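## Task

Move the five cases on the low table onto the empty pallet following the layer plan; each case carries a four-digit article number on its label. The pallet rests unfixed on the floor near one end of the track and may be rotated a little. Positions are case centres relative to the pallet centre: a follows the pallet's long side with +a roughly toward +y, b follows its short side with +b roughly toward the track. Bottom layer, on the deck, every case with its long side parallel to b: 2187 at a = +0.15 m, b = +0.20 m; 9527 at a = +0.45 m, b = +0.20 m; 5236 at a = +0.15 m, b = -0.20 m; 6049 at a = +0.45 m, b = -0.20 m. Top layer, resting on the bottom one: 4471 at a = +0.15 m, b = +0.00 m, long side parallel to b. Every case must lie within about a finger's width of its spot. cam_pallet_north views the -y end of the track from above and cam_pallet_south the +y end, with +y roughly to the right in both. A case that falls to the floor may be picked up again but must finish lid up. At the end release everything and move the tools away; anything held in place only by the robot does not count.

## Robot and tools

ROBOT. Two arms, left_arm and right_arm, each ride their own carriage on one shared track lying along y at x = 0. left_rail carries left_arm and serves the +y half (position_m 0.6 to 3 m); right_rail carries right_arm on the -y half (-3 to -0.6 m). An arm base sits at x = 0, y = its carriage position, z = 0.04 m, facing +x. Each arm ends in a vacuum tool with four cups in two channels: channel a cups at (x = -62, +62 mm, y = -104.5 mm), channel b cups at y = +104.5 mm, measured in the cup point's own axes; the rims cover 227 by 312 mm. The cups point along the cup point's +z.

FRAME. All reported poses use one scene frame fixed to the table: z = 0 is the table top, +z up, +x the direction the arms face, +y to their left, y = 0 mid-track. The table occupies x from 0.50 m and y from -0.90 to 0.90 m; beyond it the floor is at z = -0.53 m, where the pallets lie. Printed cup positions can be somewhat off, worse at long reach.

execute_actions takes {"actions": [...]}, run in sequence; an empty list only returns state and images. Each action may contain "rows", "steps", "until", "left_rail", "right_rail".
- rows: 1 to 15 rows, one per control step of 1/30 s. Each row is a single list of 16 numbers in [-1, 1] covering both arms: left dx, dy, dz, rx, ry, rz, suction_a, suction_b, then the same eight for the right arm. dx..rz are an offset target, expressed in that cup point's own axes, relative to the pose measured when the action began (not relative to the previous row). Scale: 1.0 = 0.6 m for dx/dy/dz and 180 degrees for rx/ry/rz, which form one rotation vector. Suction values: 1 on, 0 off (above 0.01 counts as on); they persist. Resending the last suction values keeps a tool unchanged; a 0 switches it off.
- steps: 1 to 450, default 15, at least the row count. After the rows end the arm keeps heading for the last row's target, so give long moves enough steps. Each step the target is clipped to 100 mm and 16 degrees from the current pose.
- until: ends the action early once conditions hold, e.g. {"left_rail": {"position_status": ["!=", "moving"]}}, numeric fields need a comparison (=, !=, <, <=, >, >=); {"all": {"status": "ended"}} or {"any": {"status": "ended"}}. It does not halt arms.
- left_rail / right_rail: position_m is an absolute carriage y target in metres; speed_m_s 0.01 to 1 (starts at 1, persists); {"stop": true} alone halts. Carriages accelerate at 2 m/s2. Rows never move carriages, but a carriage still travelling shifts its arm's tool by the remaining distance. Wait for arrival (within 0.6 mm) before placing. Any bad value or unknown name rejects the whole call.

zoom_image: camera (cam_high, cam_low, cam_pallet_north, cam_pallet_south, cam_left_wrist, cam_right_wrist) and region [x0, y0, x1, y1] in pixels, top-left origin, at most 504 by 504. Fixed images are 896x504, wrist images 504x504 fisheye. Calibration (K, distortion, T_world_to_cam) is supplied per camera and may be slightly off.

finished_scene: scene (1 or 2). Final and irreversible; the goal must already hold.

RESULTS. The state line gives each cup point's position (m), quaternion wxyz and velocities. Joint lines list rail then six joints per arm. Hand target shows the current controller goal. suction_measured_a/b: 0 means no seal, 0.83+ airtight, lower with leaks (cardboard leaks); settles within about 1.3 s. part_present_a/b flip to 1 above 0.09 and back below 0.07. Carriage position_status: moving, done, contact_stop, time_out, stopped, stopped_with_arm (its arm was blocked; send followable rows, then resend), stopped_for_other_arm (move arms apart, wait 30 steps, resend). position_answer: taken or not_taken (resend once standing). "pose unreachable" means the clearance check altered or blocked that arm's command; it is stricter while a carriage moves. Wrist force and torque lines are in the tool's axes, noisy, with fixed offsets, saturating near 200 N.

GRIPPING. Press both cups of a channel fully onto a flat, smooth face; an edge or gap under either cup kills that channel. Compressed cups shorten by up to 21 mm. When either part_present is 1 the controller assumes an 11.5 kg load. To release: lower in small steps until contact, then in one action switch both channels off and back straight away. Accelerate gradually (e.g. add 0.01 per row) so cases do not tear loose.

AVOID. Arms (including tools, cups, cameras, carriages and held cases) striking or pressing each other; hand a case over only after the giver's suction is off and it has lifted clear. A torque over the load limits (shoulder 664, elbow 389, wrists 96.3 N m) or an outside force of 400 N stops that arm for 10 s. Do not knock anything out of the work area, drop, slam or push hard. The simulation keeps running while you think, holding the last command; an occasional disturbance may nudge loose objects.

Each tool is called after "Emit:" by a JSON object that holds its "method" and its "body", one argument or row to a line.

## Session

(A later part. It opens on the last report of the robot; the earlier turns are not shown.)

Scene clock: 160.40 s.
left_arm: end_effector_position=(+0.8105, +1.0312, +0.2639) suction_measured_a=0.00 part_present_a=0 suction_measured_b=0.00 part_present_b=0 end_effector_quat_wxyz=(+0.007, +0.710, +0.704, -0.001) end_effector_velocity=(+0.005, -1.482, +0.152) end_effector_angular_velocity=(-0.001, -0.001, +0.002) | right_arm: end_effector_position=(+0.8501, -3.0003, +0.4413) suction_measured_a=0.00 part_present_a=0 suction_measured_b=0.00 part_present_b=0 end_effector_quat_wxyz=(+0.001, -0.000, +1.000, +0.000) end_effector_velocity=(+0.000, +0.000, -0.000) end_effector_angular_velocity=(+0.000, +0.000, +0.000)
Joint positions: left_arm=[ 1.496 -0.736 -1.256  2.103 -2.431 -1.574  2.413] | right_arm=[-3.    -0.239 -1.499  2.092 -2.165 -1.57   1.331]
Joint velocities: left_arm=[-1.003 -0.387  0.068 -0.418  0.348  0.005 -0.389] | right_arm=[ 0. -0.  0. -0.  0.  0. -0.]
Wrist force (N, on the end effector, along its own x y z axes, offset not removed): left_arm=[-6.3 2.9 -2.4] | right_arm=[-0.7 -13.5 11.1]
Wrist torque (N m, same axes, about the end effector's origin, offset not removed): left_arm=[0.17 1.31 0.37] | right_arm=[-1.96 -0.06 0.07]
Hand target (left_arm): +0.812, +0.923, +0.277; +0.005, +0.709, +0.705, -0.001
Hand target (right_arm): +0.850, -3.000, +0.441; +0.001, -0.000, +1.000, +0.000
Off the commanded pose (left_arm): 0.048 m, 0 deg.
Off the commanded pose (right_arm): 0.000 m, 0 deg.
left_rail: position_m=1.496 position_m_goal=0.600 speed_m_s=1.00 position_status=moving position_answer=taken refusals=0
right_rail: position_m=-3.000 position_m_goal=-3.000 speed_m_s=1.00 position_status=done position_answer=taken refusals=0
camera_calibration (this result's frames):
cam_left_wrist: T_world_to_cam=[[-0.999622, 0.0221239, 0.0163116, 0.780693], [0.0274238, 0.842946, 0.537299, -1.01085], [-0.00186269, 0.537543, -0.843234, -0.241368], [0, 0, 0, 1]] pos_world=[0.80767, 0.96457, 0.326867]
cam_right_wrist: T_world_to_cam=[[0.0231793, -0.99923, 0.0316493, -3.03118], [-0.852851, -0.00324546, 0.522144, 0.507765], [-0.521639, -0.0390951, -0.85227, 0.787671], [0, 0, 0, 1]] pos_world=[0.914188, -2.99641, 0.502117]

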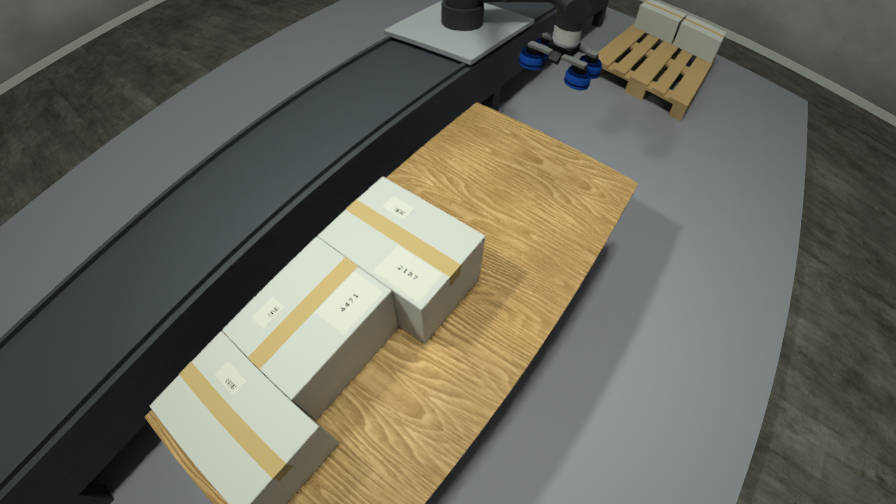

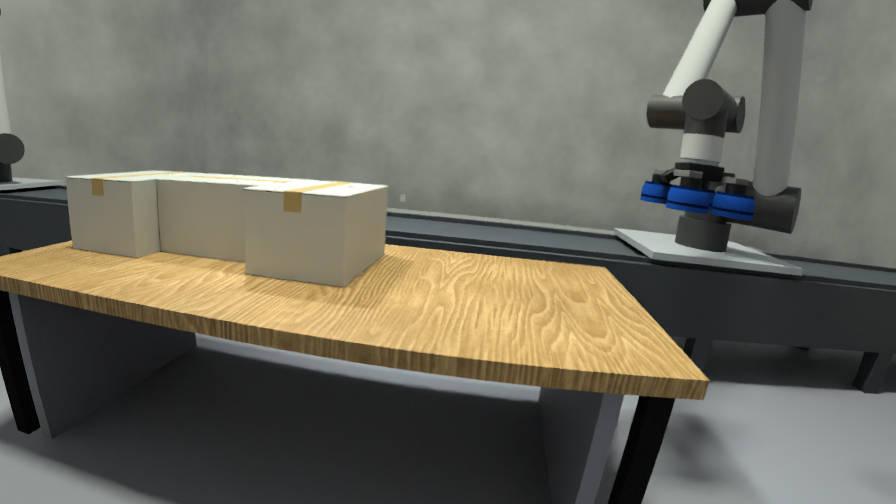

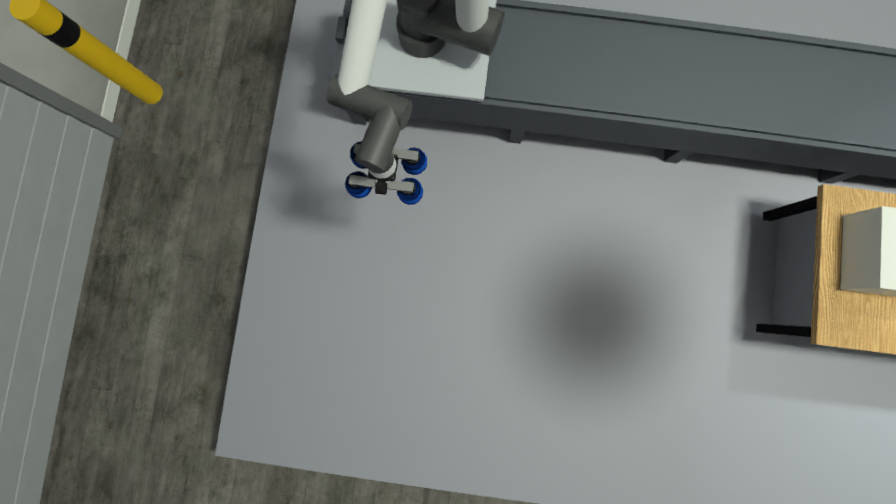

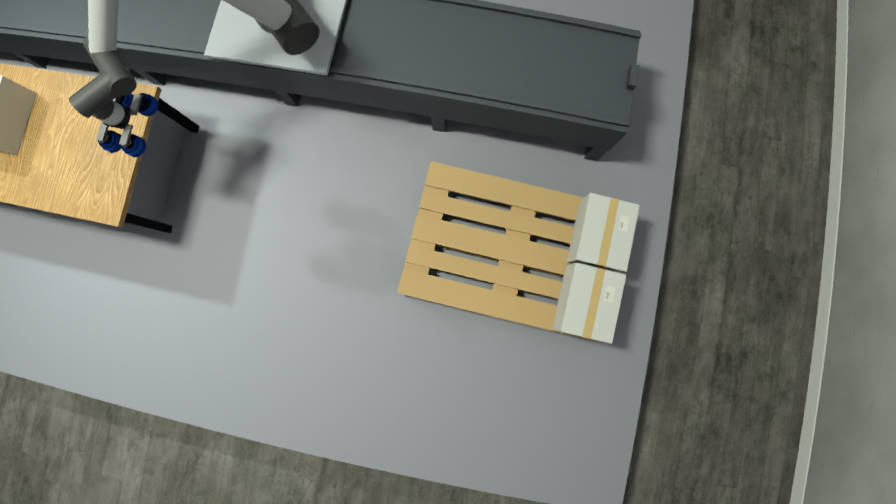

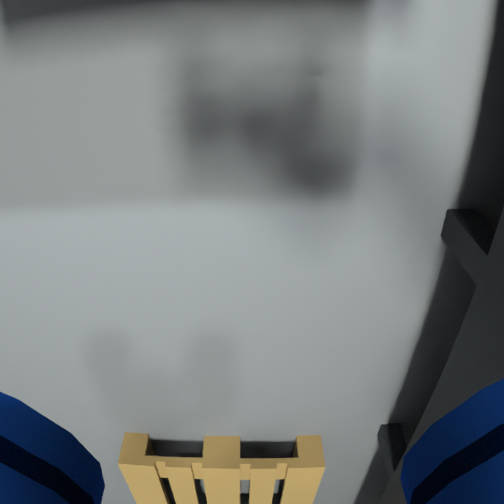

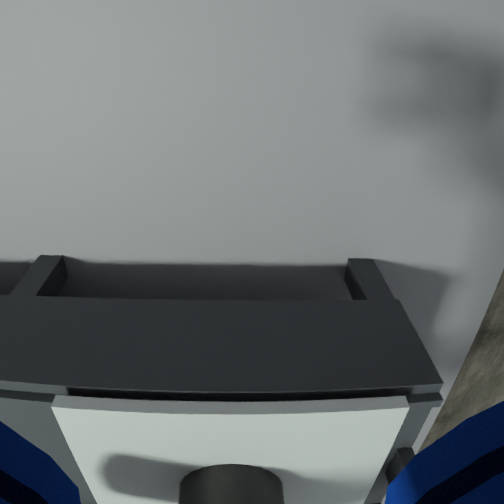

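Emit:
{"method": "execute_actions", "body": {
  "actions": [
    {"steps":1},
    {"rows":[[-0.03,0.01,0,0,0,0,0,0,0,0,0,0,0,0,0,0],[-0.08,0.02,0.01,0.001,0.001,0,0,0,0,0,0,0,0,0,0,0],[-0.155,0.04,0.04,0.0015,0.0024,-0.0018,0,0,0,0,0,0,0,0,0,0],[-0.155,0.04,0.04,0.0015,0.0024,-0.0018,0,0,0,0,0,0,0,0,0,0],[-0.155,0.04,0.04,0.0015,0.0024,-0.0018,0,0,0,0,0,0,0,0,0,0],[-0.155,0.04,0.045,0.0015,0.0024,-0.0018,0,0,0,0,0,0,0,0,0,0],[-0.155,0.04,0.05,0.0015,0.0024,-0.0018,0,0,0,0,0,0,0,0,0,0],[-0.155,0.04,0.055,0.0015,0.0024,-0.0018,0,0,0,0,0,0,0,0,0,0],[-0.155,0.04,0.06,0.0015,0.0024,-0.0018,0,0,0,0,0,0,0,0,0,0],[-0.155,0.04,0.07,0.0015,0.0024,-0.0018,0,0,0,0,0,0,0,0,0,0],[-0.155,0.04,0.08,0.0015,0.0024,-0.0018,0,0,0,0,0,0,0,0,0,0],[-0.155,0.04,0.09,0.0015,0.0024,-0.0018,0,0,0,0,0,0,0,0,0,0],[-0.155,0.04,0.1,0.0015,0.0024,-0.0018,0,0,0,0,0,0,0,0,0,0],[-0.155,0.04,0.108,0.0015,0.0024,-0.0018,1,1,0,0,0,0,0,0,0,0]],"steps":21}
  ]
}}

Scene clock: 174.03 s.
left_arm: end_effector_position=(+0.8356, -0.0035, +0.2149) suction_measured_a=0.76 part_present_a=1 suction_measured_b=0.76 part_present_b=1 end_effector_quat_wxyz=(+0.001, +0.707, +0.707, -0.000) end_effector_velocity=(+0.000, -0.000, -0.022) end_effector_angular_velocity=(+0.004, +0.003, +0.000) | right_arm: end_effector_position=(+0.8501, -3.0003, +0.4413) suction_measured_a=0.00 part_present_a=0 suction_measured_b=0.00 part_present_b=0 end_effector_quat_wxyz=(+0.001, -0.000, +1.000, +0.000) end_effector_velocity=(-0.000, +0.000, +0.000) end_effector_angular_velocity=(-0.000, -0.000, +0.000)
Joint positions: left_arm=[ 0.6   -0.822 -1.123  1.979 -2.429 -1.571  2.32 ] | right_arm=[-3.    -0.239 -1.499  2.092 -2.165 -1.57   1.331]
Joint velocities: left_arm=[ 0.     0.     0.022  0.005 -0.022  0.    -0.   ] | right_arm=[ 0.  0. -0. -0. -0. -0.  0.]
Wrist force (N, on the end effector, along its own x y z axes, offset not removed): left_arm=[1.5 -17.9 -20.2] | right_arm=[4.0 -2.1 4.4]
Wrist torque (N m, same axes, about the end effector's origin, offset not removed): left_arm=[3.27 -0.53 0.24] | right_arm=[-0.54 -0.68 0.08]
Hand target (left_arm): +0.836, -0.004, +0.213; +0.001, +0.707, +0.707, -0.000
Hand target (right_arm): +0.850, -3.000, +0.441; +0.001, -0.000, +1.000, +0.000
Off the commanded pose (left_arm): 0.002 m, 0 deg.
Off the commanded pose (right_arm): 0.000 m, 0 deg.
left_rail: position_m=0.600 position_m_goal=0.600 speed_m_s=1.00 position_status=done position_answer=taken refusals=0
right_rail: position_m=-3.000 position_m_goal=-3.000 speed_m_s=1.00 position_status=done position_answer=taken refusals=0
camera_calibration (this result's frames):
cam_left_wrist: T_world_to_cam=[[-0.999639, 0.0145104, 0.0226093, 0.82803], [0.0244957, 0.837884, 0.545298, -0.112324], [-0.0110314, 0.545655, -0.837937, 0.280059], [0, 0, 0, 1]] pos_world=[0.833572, -0.0707166, 0.277201]
cam_right_wrist: T_world_to_cam=[[0.0231791, -0.99923, 0.0316494, -3.03118], [-0.852851, -0.00324532, 0.522144, 0.507765], [-0.521639, -0.0390951, -0.85227, 0.787671], [0, 0, 0, 1]] pos_world=[0.914188, -2.99641, 0.502118]

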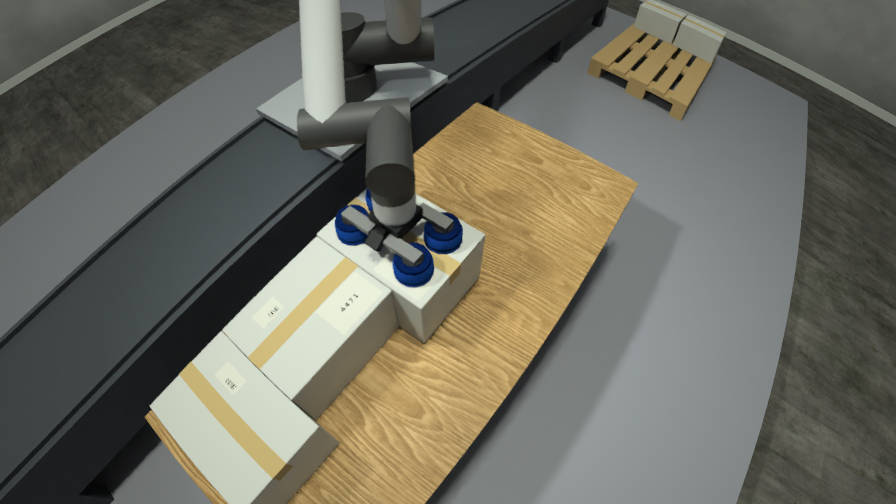

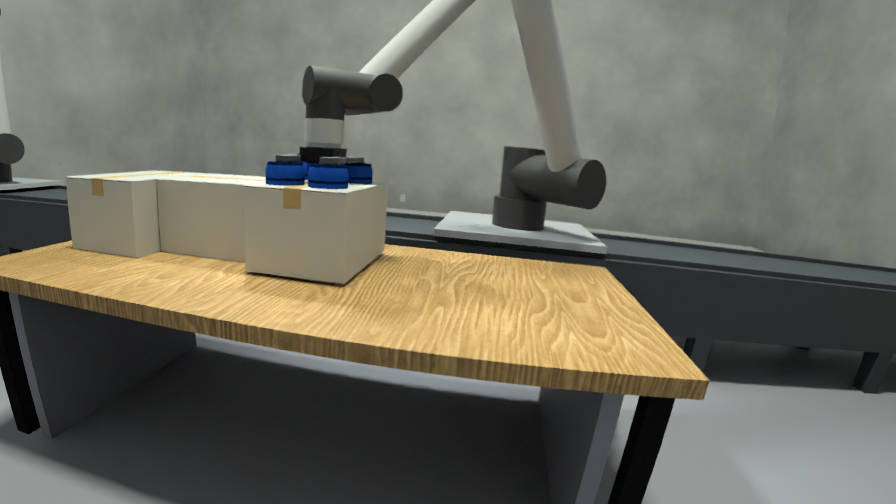

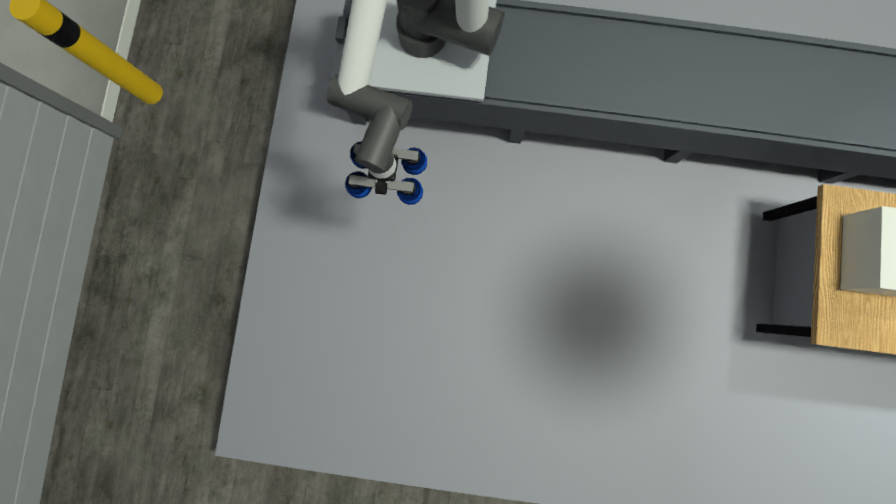

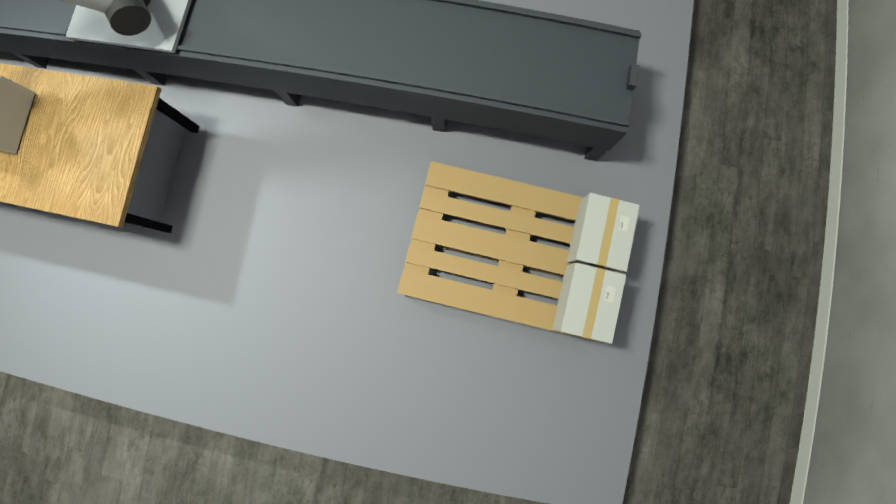

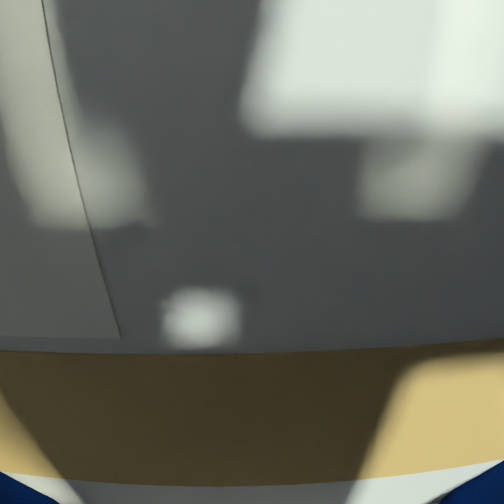

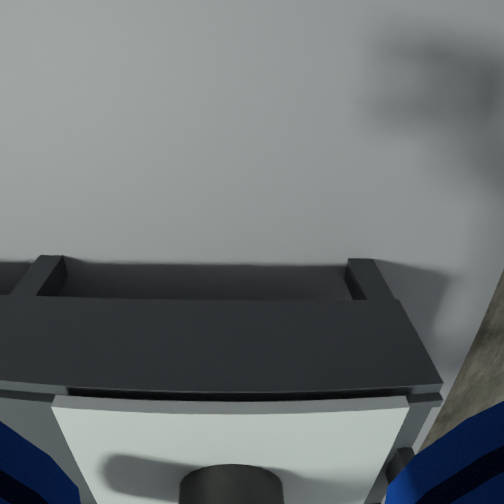

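Emit:
{"method": "execute_actions", "body": {
  "actions": [
    {"left_rail":{"position_m":3.0},"rows":[[0,0,-0.005,0,0,0,1,1,0,0,0,0,0,0,0,0],[0.005,0,-0.015,0,0,0,1,1,0,0,0,0,0,0,0,0],[0.015,0,-0.025,0,0,0,1,1,0,0,0,0,0,0,0,0],[0.03,0,-0.035,0,0,0,1,1,0,0,0,0,0,0,0,0],[0.05,0,-0.045,0,0,0,1,1,0,0,0,0,0,0,0,0],[0.08,0,-0.05,0,0,0,1,1,0,0,0,0,0,0,0,0],[0.11,0,-0.05,0,0,0,1,1,0,0,0,0,0,0,0,0],[0.15,-0.01,-0.05,0,0,0,1,1,0,0,0,0,0,0,0,0],[0.75,-0.06,-0.05,0,0,0,1,1,0,0,0,0,0,0,0,0]],"steps":30},
    {"rows":[[0.5,-0.03,0.62,0,0,0.016,1,1,0,0,0,0,0,0,0,0]],"steps":26}
  ]
}}

Scene clock: 185.20 s.
left_arm: end_effector_position=(+0.7694, +2.2661, -0.0973) suction_measured_a=0.93 part_present_a=1 suction_measured_b=0.93 part_present_b=1 end_effector_quat_wxyz=(-0.005, +0.723, +0.691, +0.000) end_effector_velocity=(+0.044, +1.210, -0.330) end_effector_angular_velocity=(-0.011, -0.012, -0.006) | right_arm: end_effector_position=(+0.8501, -3.0003, +0.4413) suction_measured_a=0.00 part_present_a=0 suction_measured_b=0.00 part_present_b=0 end_effector_quat_wxyz=(+0.001, -0.000, +1.000, +0.000) end_effector_velocity=(+0.000, -0.000, +0.000) end_effector_angular_velocity=(-0.000, -0.000, +0.000)
Joint positions: left_arm=[ 2.171 -0.142 -0.844  2.39  -3.109 -1.565  3.045] | right_arm=[-3.    -0.239 -1.499  2.092 -2.165 -1.57   1.331]
Joint velocities: left_arm=[ 1.002  0.286  0.567 -0.159 -0.424 -0.007  0.293] | right_arm=[ 0. -0.  0. -0. -0. -0. -0.]
Wrist force (N, on the end effector, along its own x y z axes, offset not removed): left_arm=[25.3 -5.8 -12.6] | right_arm=[0.7 7.8 4.2]
Wrist torque (N m, same axes, about the end effector's origin, offset not removed): left_arm=[1.70 -0.08 0.18] | right_arm=[1.10 -0.27 0.09]
Hand target (left_arm): +0.777, +2.347, -0.128; -0.002, +0.723, +0.690, +0.001
Hand target (right_arm): +0.850, -3.000, +0.441; +0.001, -0.000, +1.000, +0.000
Off the commanded pose (left_arm): 0.039 m, 1 deg.
Off the commanded pose (right_arm): 0.000 m, 0 deg.
left_rail: position_m=2.171 position_m_goal=3.000 speed_m_s=1.00 position_status=moving position_answer=taken refusals=0
right_rail: position_m=-3.000 position_m_goal=-3.000 speed_m_s=1.00 position_status=done position_answer=taken refusals=0
camera_calibration (this result's frames):
cam_left_wrist: T_world_to_cam=[[-0.997804, 0.058699, 0.0306918, 0.635231], [0.0658771, 0.831061, 0.552267, -1.8578], [0.00691076, 0.553076, -0.833102, -1.25078], [0, 0, 0, 1]] pos_world=[0.764866, 2.19843, -0.0355222]
cam_right_wrist: T_world_to_cam=[[0.0231792, -0.99923, 0.0316495, -3.03118], [-0.852851, -0.00324535, 0.522144, 0.507765], [-0.521639, -0.0390952, -0.85227, 0.787671], [0, 0, 0, 1]] pos_world=[0.914188, -2.99641, 0.502117]

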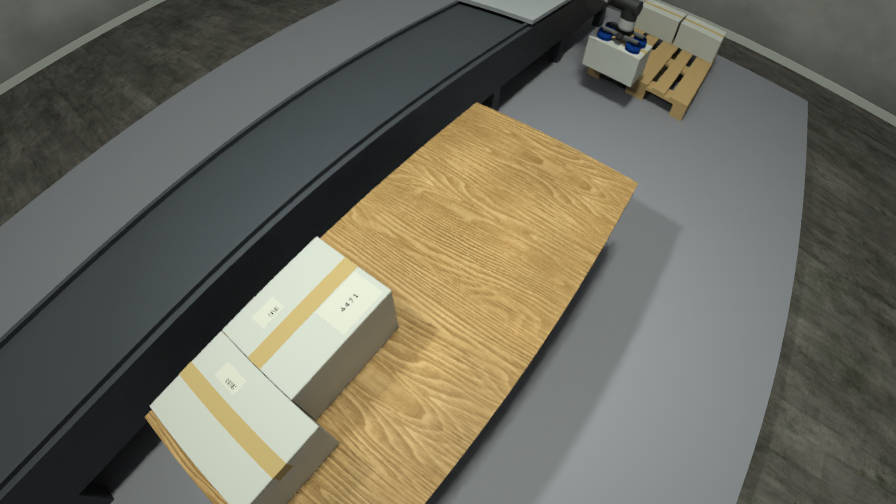

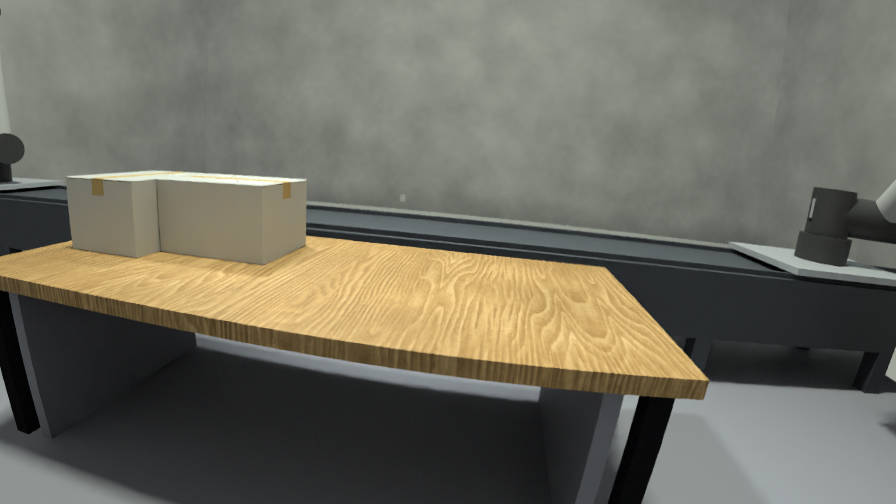

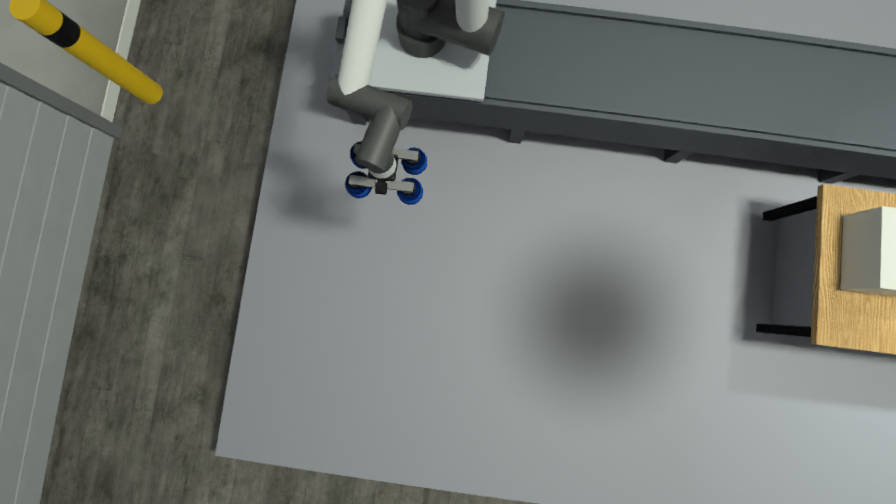

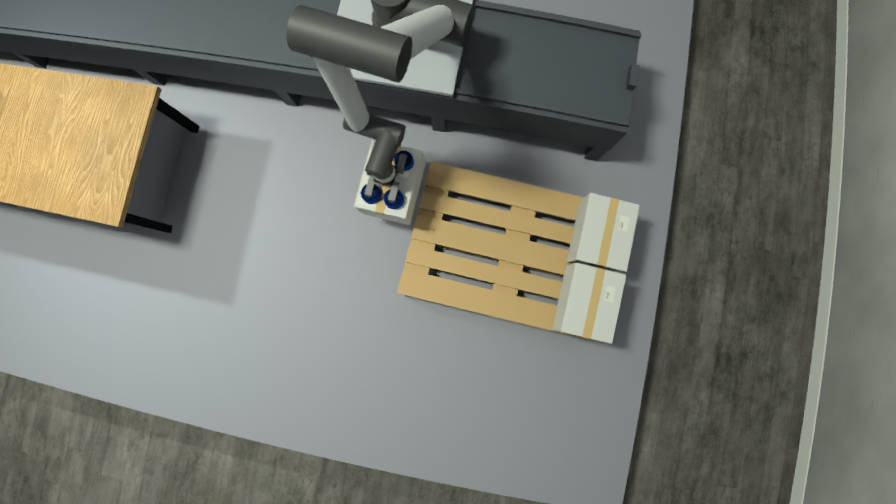

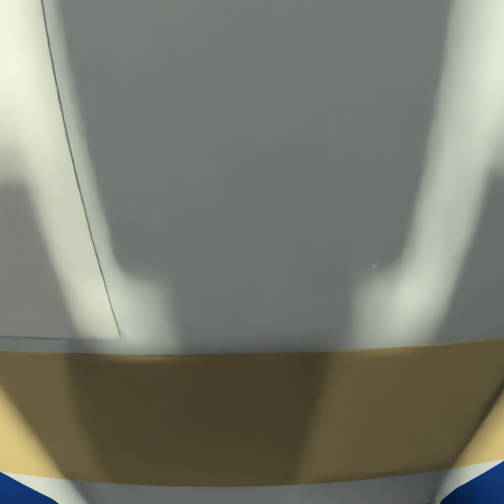

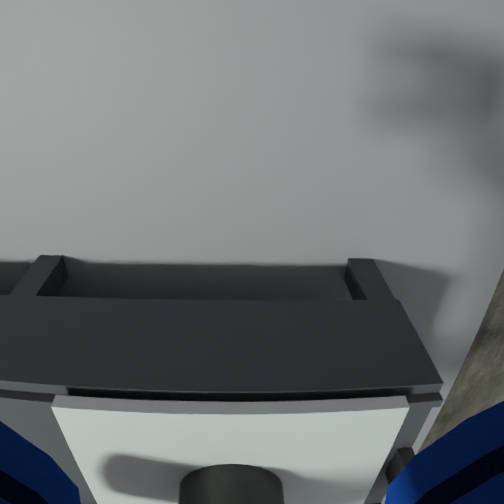

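Emit:
{"method": "execute_actions", "body": {
  "actions": [
    {"steps":1},
    {"rows":[[0.025,0,0.02,0,0,0,1,1,0,0,0,0,0,0,0,0],[0.06,0,0.045,0,-0.001,0,1,1,0,0,0,0,0,0,0,0],[0.093,0.003,0.076,-0.0005,-0.0013,0,1,1,0,0,0,0,0,0,0,0]],"steps":14}
  ]
}}

Emit:
{"method": "zoom_image", "body": {
  "camera": "cam_pallet_south",
  "region": [490,170,610,290]
}}

Scene clock: 191.43 s.
left_arm: end_effector_position=(+0.7810, +3.1688, -0.1726) suction_measured_a=0.93 part_present_a=1 suction_measured_b=0.93 part_present_b=1 end_effector_quat_wxyz=(+0.000, +0.723, +0.690, +0.000) end_effector_velocity=(+0.005, +0.011, -0.010) end_effector_angular_velocity=(-0.003, -0.002, -0.002) | right_arm: end_effector_position=(+0.8501, -3.0003, +0.4413) suction_measured_a=0.00 part_present_a=0 suction_measured_b=0.00 part_present_b=0 end_effector_quat_wxyz=(+0.001, -0.000, +1.000, +0.000) end_effector_velocity=(+0.000, -0.000, -0.000) end_effector_angular_velocity=(+0.000, +0.000, -0.000)
Joint positions: left_arm=[ 3.    -0.042 -0.718  2.337 -3.191 -1.57   3.147] | right_arm=[-3.    -0.239 -1.499  2.092 -2.165 -1.57   1.331]
Joint velocities: left_arm=[ 0.     0.016  0.016 -0.013 -0.006 -0.003  0.018] | right_arm=[ 0. -0.  0. -0.  0. -0. -0.]
Wrist force (N, on the end effector, along its own x y z axes, offset not removed): left_arm=[-1.1 2.3 -33.6] | right_arm=[7.2 2.5 14.0]
Wrist torque (N m, same axes, about the end effector's origin, offset not removed): left_arm=[1.82 0.21 0.32] | right_arm=[0.40 -0.91 0.13]
Hand target (left_arm): +0.781, +3.170, -0.173; +0.000, +0.723, +0.690, +0.000
Hand target (right_arm): +0.850, -3.000, +0.441; +0.001, -0.000, +1.000, +0.000
Off the commanded pose (left_arm): 0.001 m, 0 deg.
Off the commanded pose (right_arm): 0.000 m, 0 deg.
left_rail: position_m=3.000 position_m_goal=3.000 speed_m_s=1.00 position_status=done position_answer=taken refusals=0
right_rail: position_m=-3.000 position_m_goal=-3.000 speed_m_s=1.00 position_status=done position_answer=taken refusals=0
camera_calibration (this result's frames):
cam_left_wrist: T_world_to_cam=[[-0.997891, 0.0605439, 0.0234207, 0.589087], [0.0634821, 0.834712, 0.547016, -2.57777], [0.013569, 0.547349, -0.836794, -1.8006], [0, 0, 0, 1]] pos_world=[0.775918, 3.10158, -0.110448]
cam_right_wrist: T_world_to_cam=[[0.0231792, -0.99923, 0.0316495, -3.03118], [-0.852851, -0.00324532, 0.522144, 0.507765], [-0.521639, -0.0390952, -0.85227, 0.787671], [0, 0, 0, 1]] pos_world=[0.914188, -2.99641, 0.502117]

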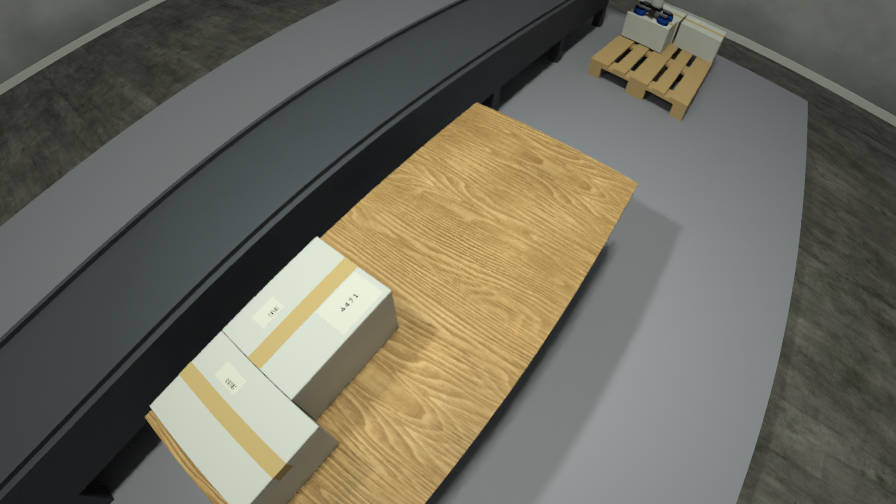

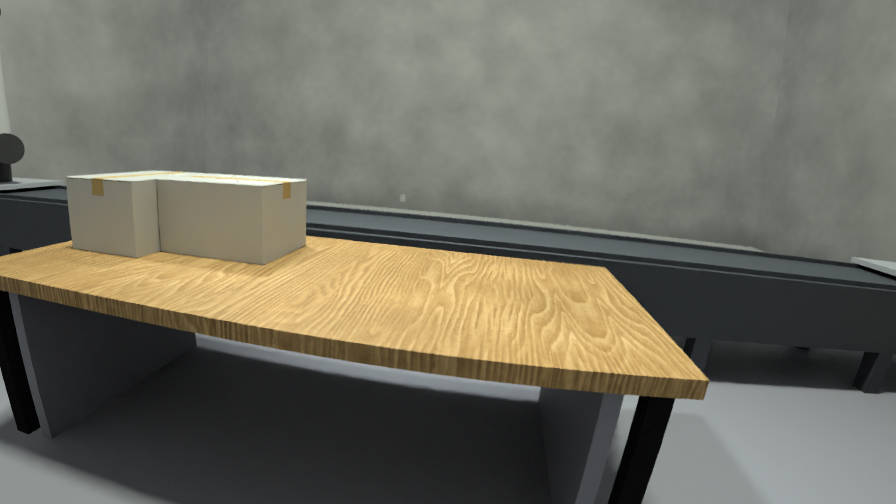

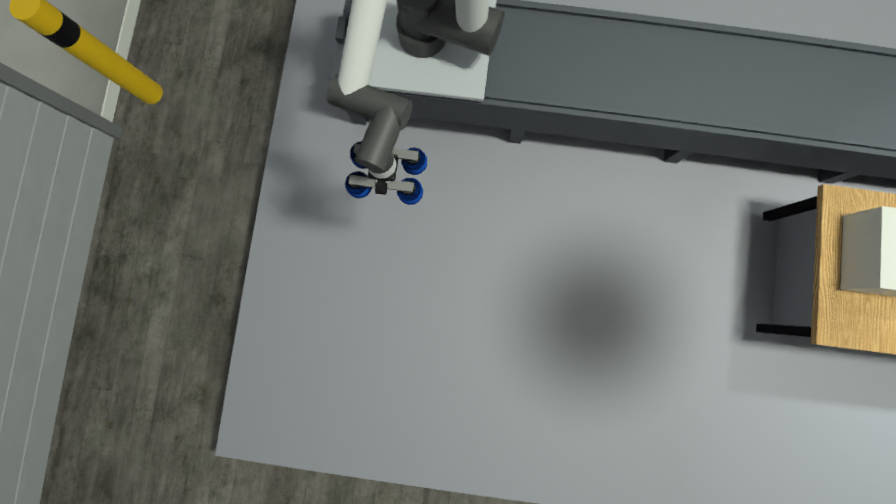

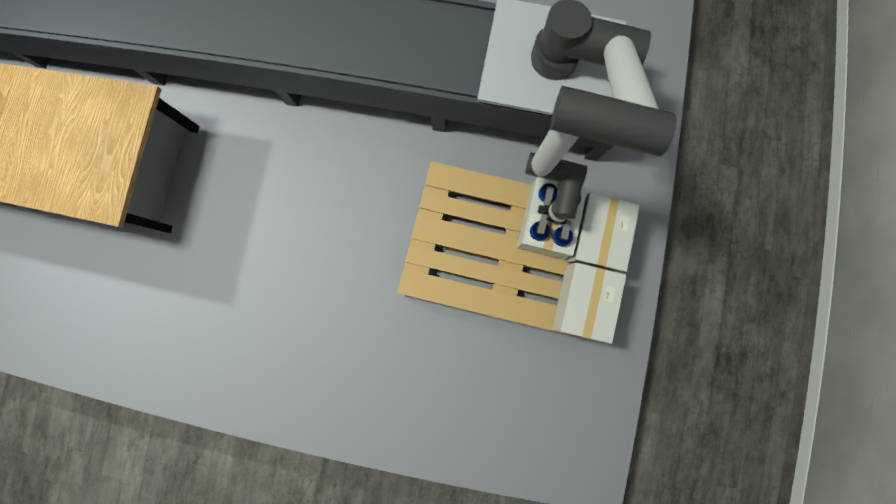

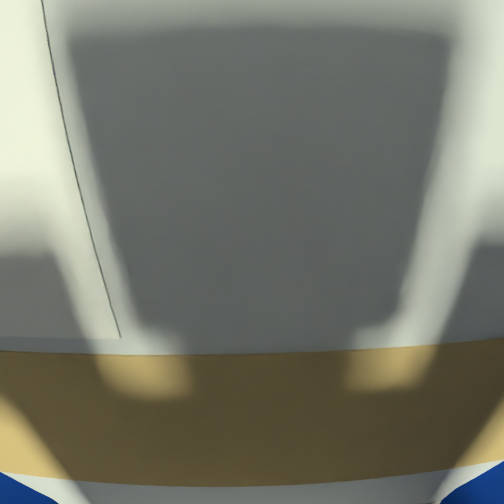

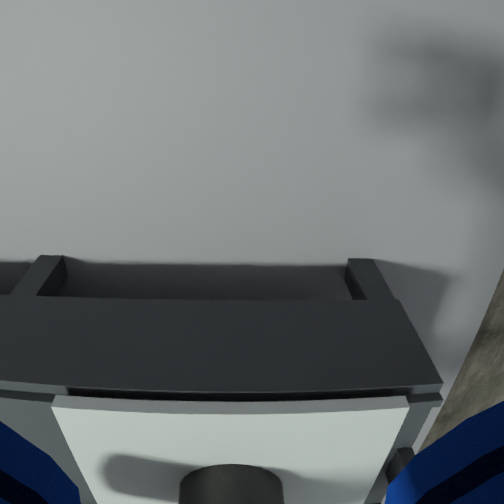

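Region (490, 170, 610, 290) of cam_pallet_south's 896x504 image, scaled by 4.200, with more detail than that image has.

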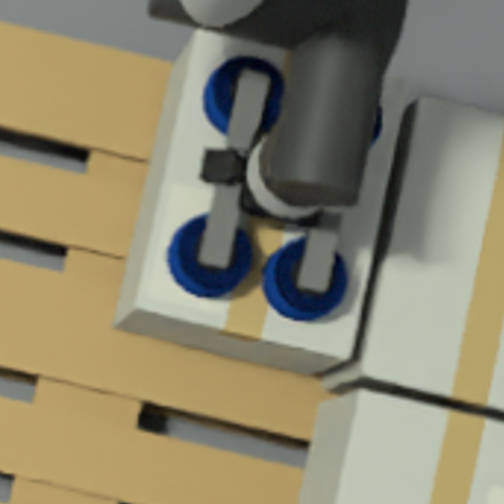

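Emit:
{"method": "execute_actions", "body": {
  "actions": [
    {"rows":[[0.002,0,0.006,0,0,0,1,1,0,0,0,0,0,0,0,0],[0.002,0,0.0095,0,0,0,1,1,0,0,0,0,0,0,0,0],[0.002,0,0.012,0,0,0,1,1,0,0,0,0,0,0,0,0]],"steps":9},
    {"rows":[[0,0,-0.005,0,0,0,0,0,0,0,0,0,0,0,0,0],[0,0,-0.01,0,0,0,0,0,0,0,0,0,0,0,0,0],[0,0,-0.015,0,0,0,0,0,0,0,0,0,0,0,0,0],[0,0,-0.02,0,0,0,0,0,0,0,0,0,0,0,0,0],[0,0,-0.026,0,0,0,0,0,0,0,0,0,0,0,0,0],[0,0,-0.033,0,0,0,0,0,0,0,0,0,0,0,0,0],[0,0,-0.04,0,0,0,0,0,0,0,0,0,0,0,0,0],[0,0,-0.05,0,0,0,0,0,0,0,0,0,0,0,0,0],[0,0,-0.07,0,0,0,0,0,0,0,0,0,0,0,0,0],[0,0,-0.09,0,0,0,0,0,0,0,0,0,0,0,0,0],[0,0,-0.1,0,0,0,0,0,0,0,0,0,0,0,0,0],[0.02,0,-0.1,0,0,0,0,0,0,0,0,0,0,0,0,0],[0.06,0,-0.1,0,0,0,0,0,0,0,0,0,0,0,0,0],[0.5,0.022,-0.075,0,0,0,0,0,0,0,0,0,0,0,0,0]],"steps":36},
    {"rows":[[0,0,0.01,0,0,0,0,0,0,0,0,0,0,0,0,0],[0,0,0.02,0,0,0,0,0,0,0,0,0,0,0,0,0],[0,0,0.03,0,0,0,0,0,0,0,0,0,0,0,0,0],[0,0,0.04,0,0,0,0,0,0,0,0,0,0,0,0,0],[0,0,0.05,0,0,0,0,0,0,0,0,0,0,0,0,0],[0,0,0.057,0,0,0,1,1,0,0,0,0,0,0,0,0],[0,0,0.063,0,0,0,1,1,0,0,0,0,0,0,0,0]],"steps":12}
  ]
}}

Scene clock: 209.93 s.
left_arm: end_effector_position=(+0.8076, +3.4674, -0.1682) suction_measured_a=0.46 part_present_a=1 suction_measured_b=0.51 part_present_b=1 end_effector_quat_wxyz=(-0.000, +0.723, +0.691, +0.001) end_effector_velocity=(+0.015, +0.001, -0.029) end_effector_angular_velocity=(+0.007, -0.021, -0.000) | right_arm: end_effector_position=(+0.8501, -3.0003, +0.4413) suction_measured_a=0.00 part_present_a=0 suction_measured_b=0.00 part_present_b=0 end_effector_quat_wxyz=(+0.001, -0.000, +1.000, +0.000) end_effector_velocity=(+0.000, -0.000, -0.000) end_effector_angular_velocity=(-0.000, +0.000, -0.000)
Joint positions: left_arm=[ 3.     0.307 -0.715  2.148 -3.005 -1.57   3.495] | right_arm=[-3.    -0.239 -1.499  2.092 -2.165 -1.57   1.331]
Joint velocities: left_arm=[ 0.    -0.004  0.047 -0.021 -0.048  0.    -0.003] | right_arm=[ 0. -0.  0. -0. -0. -0.  0.]
Wrist force (N, on the end effector, along its own x y z axes, offset not removed): left_arm=[-19.3 19.3 -67.8] | right_arm=[4.4 -4.3 3.2]
Wrist torque (N m, same axes, about the end effector's origin, offset not removed): left_arm=[-4.13 -2.82 -0.23] | right_arm=[-0.52 -0.99 0.11]
Hand target (left_arm): +0.808, +3.468, -0.171; -0.000, +0.723, +0.691, +0.001
Hand target (right_arm): +0.850, -3.000, +0.441; +0.001, -0.000, +1.000, +0.000
Off the commanded pose (left_arm): 0.003 m, 0 deg.
Off the commanded pose (right_arm): 0.000 m, 0 deg.
left_rail: position_m=3.000 position_m_goal=3.000 speed_m_s=1.00 position_status=done position_answer=taken refusals=0
right_rail: position_m=-3.000 position_m_goal=-3.000 speed_m_s=1.00 position_status=done position_answer=taken refusals=0
camera_calibration (this result's frames):
cam_left_wrist: T_world_to_cam=[[-0.99794, 0.0600376, 0.0226243, 0.599157], [0.0626063, 0.834129, 0.548005, -2.82821], [0.0140293, 0.548292, -0.836169, -1.96425], [0, 0, 0, 1]] pos_world=[0.802543, 3.4001, -0.10613]
cam_right_wrist: T_world_to_cam=[[0.0231792, -0.99923, 0.0316493, -3.03118], [-0.852851, -0.00324543, 0.522144, 0.507765], [-0.521639, -0.0390951, -0.85227, 0.787671], [0, 0, 0, 1]] pos_world=[0.914188, -2.99641, 0.502117]

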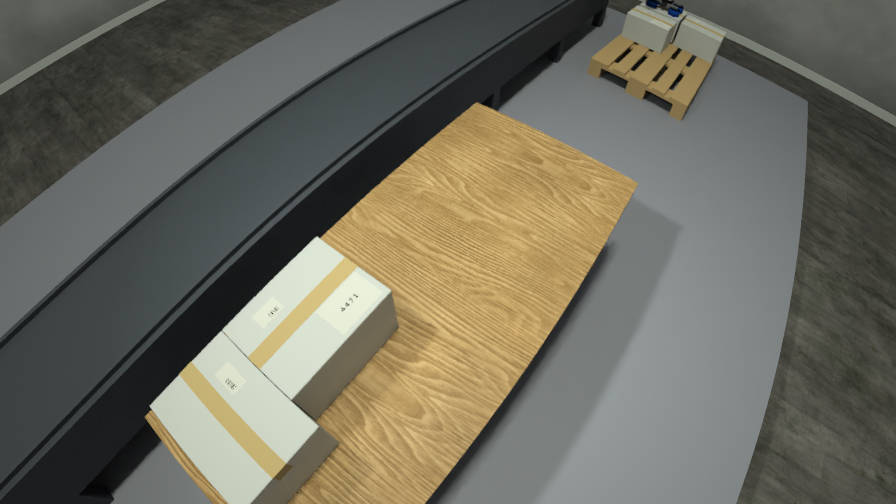

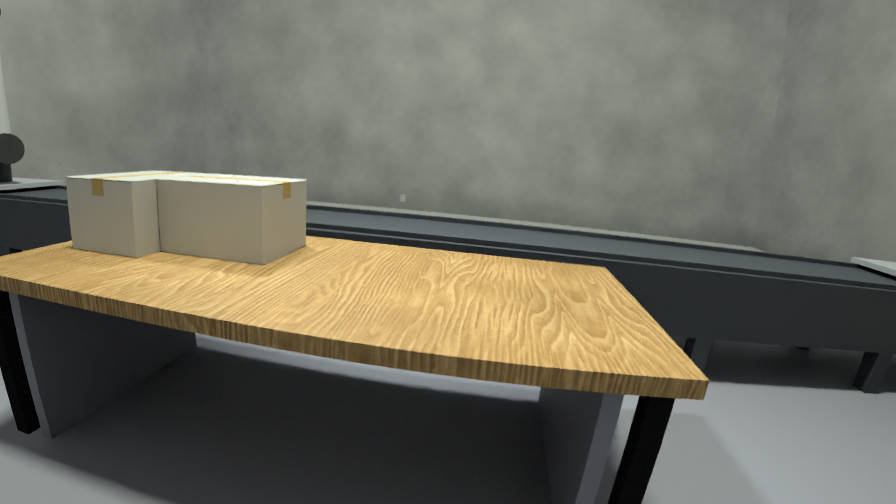

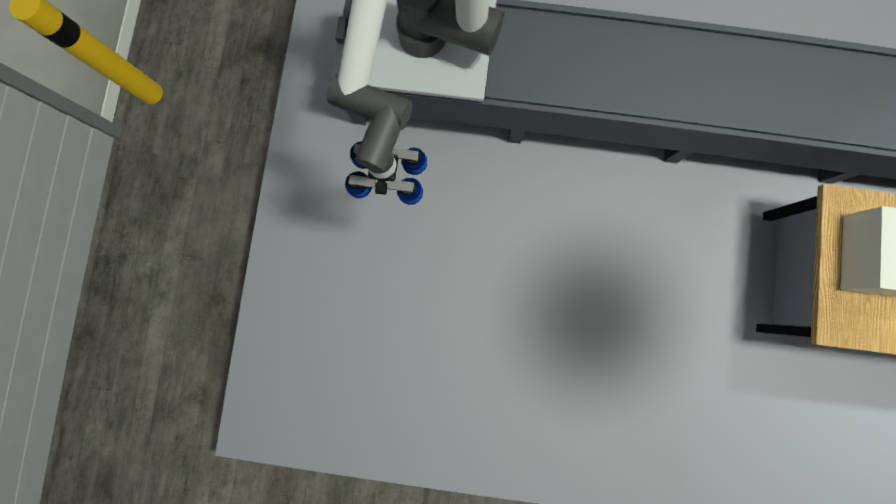

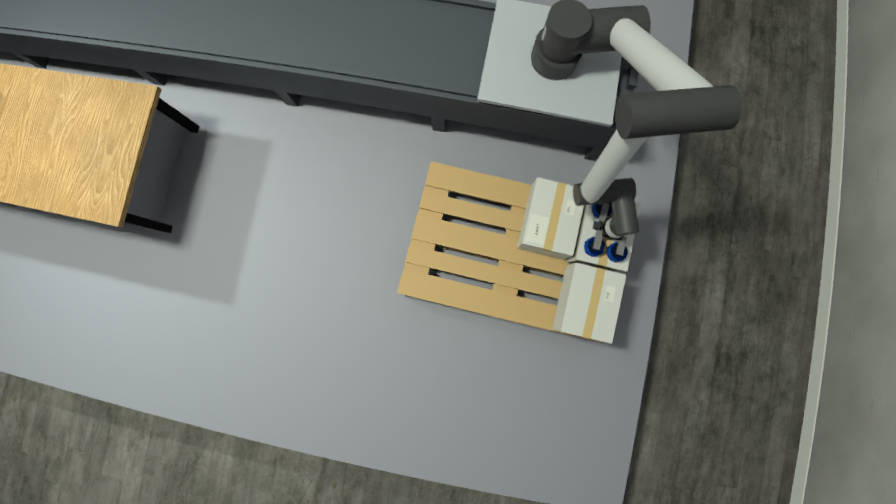

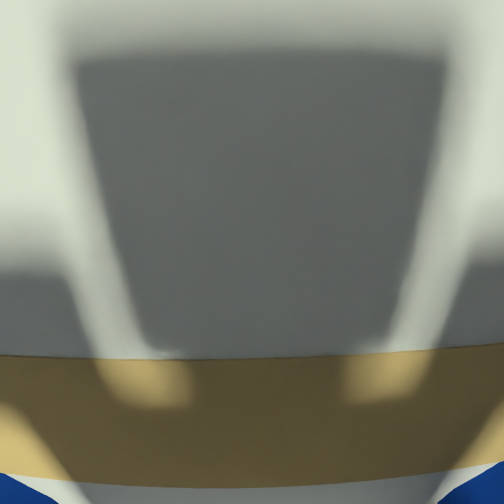

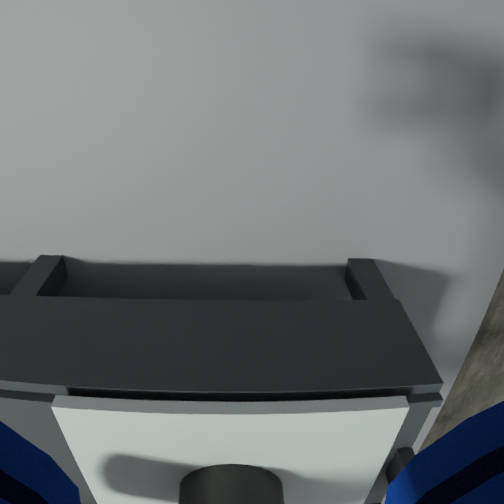

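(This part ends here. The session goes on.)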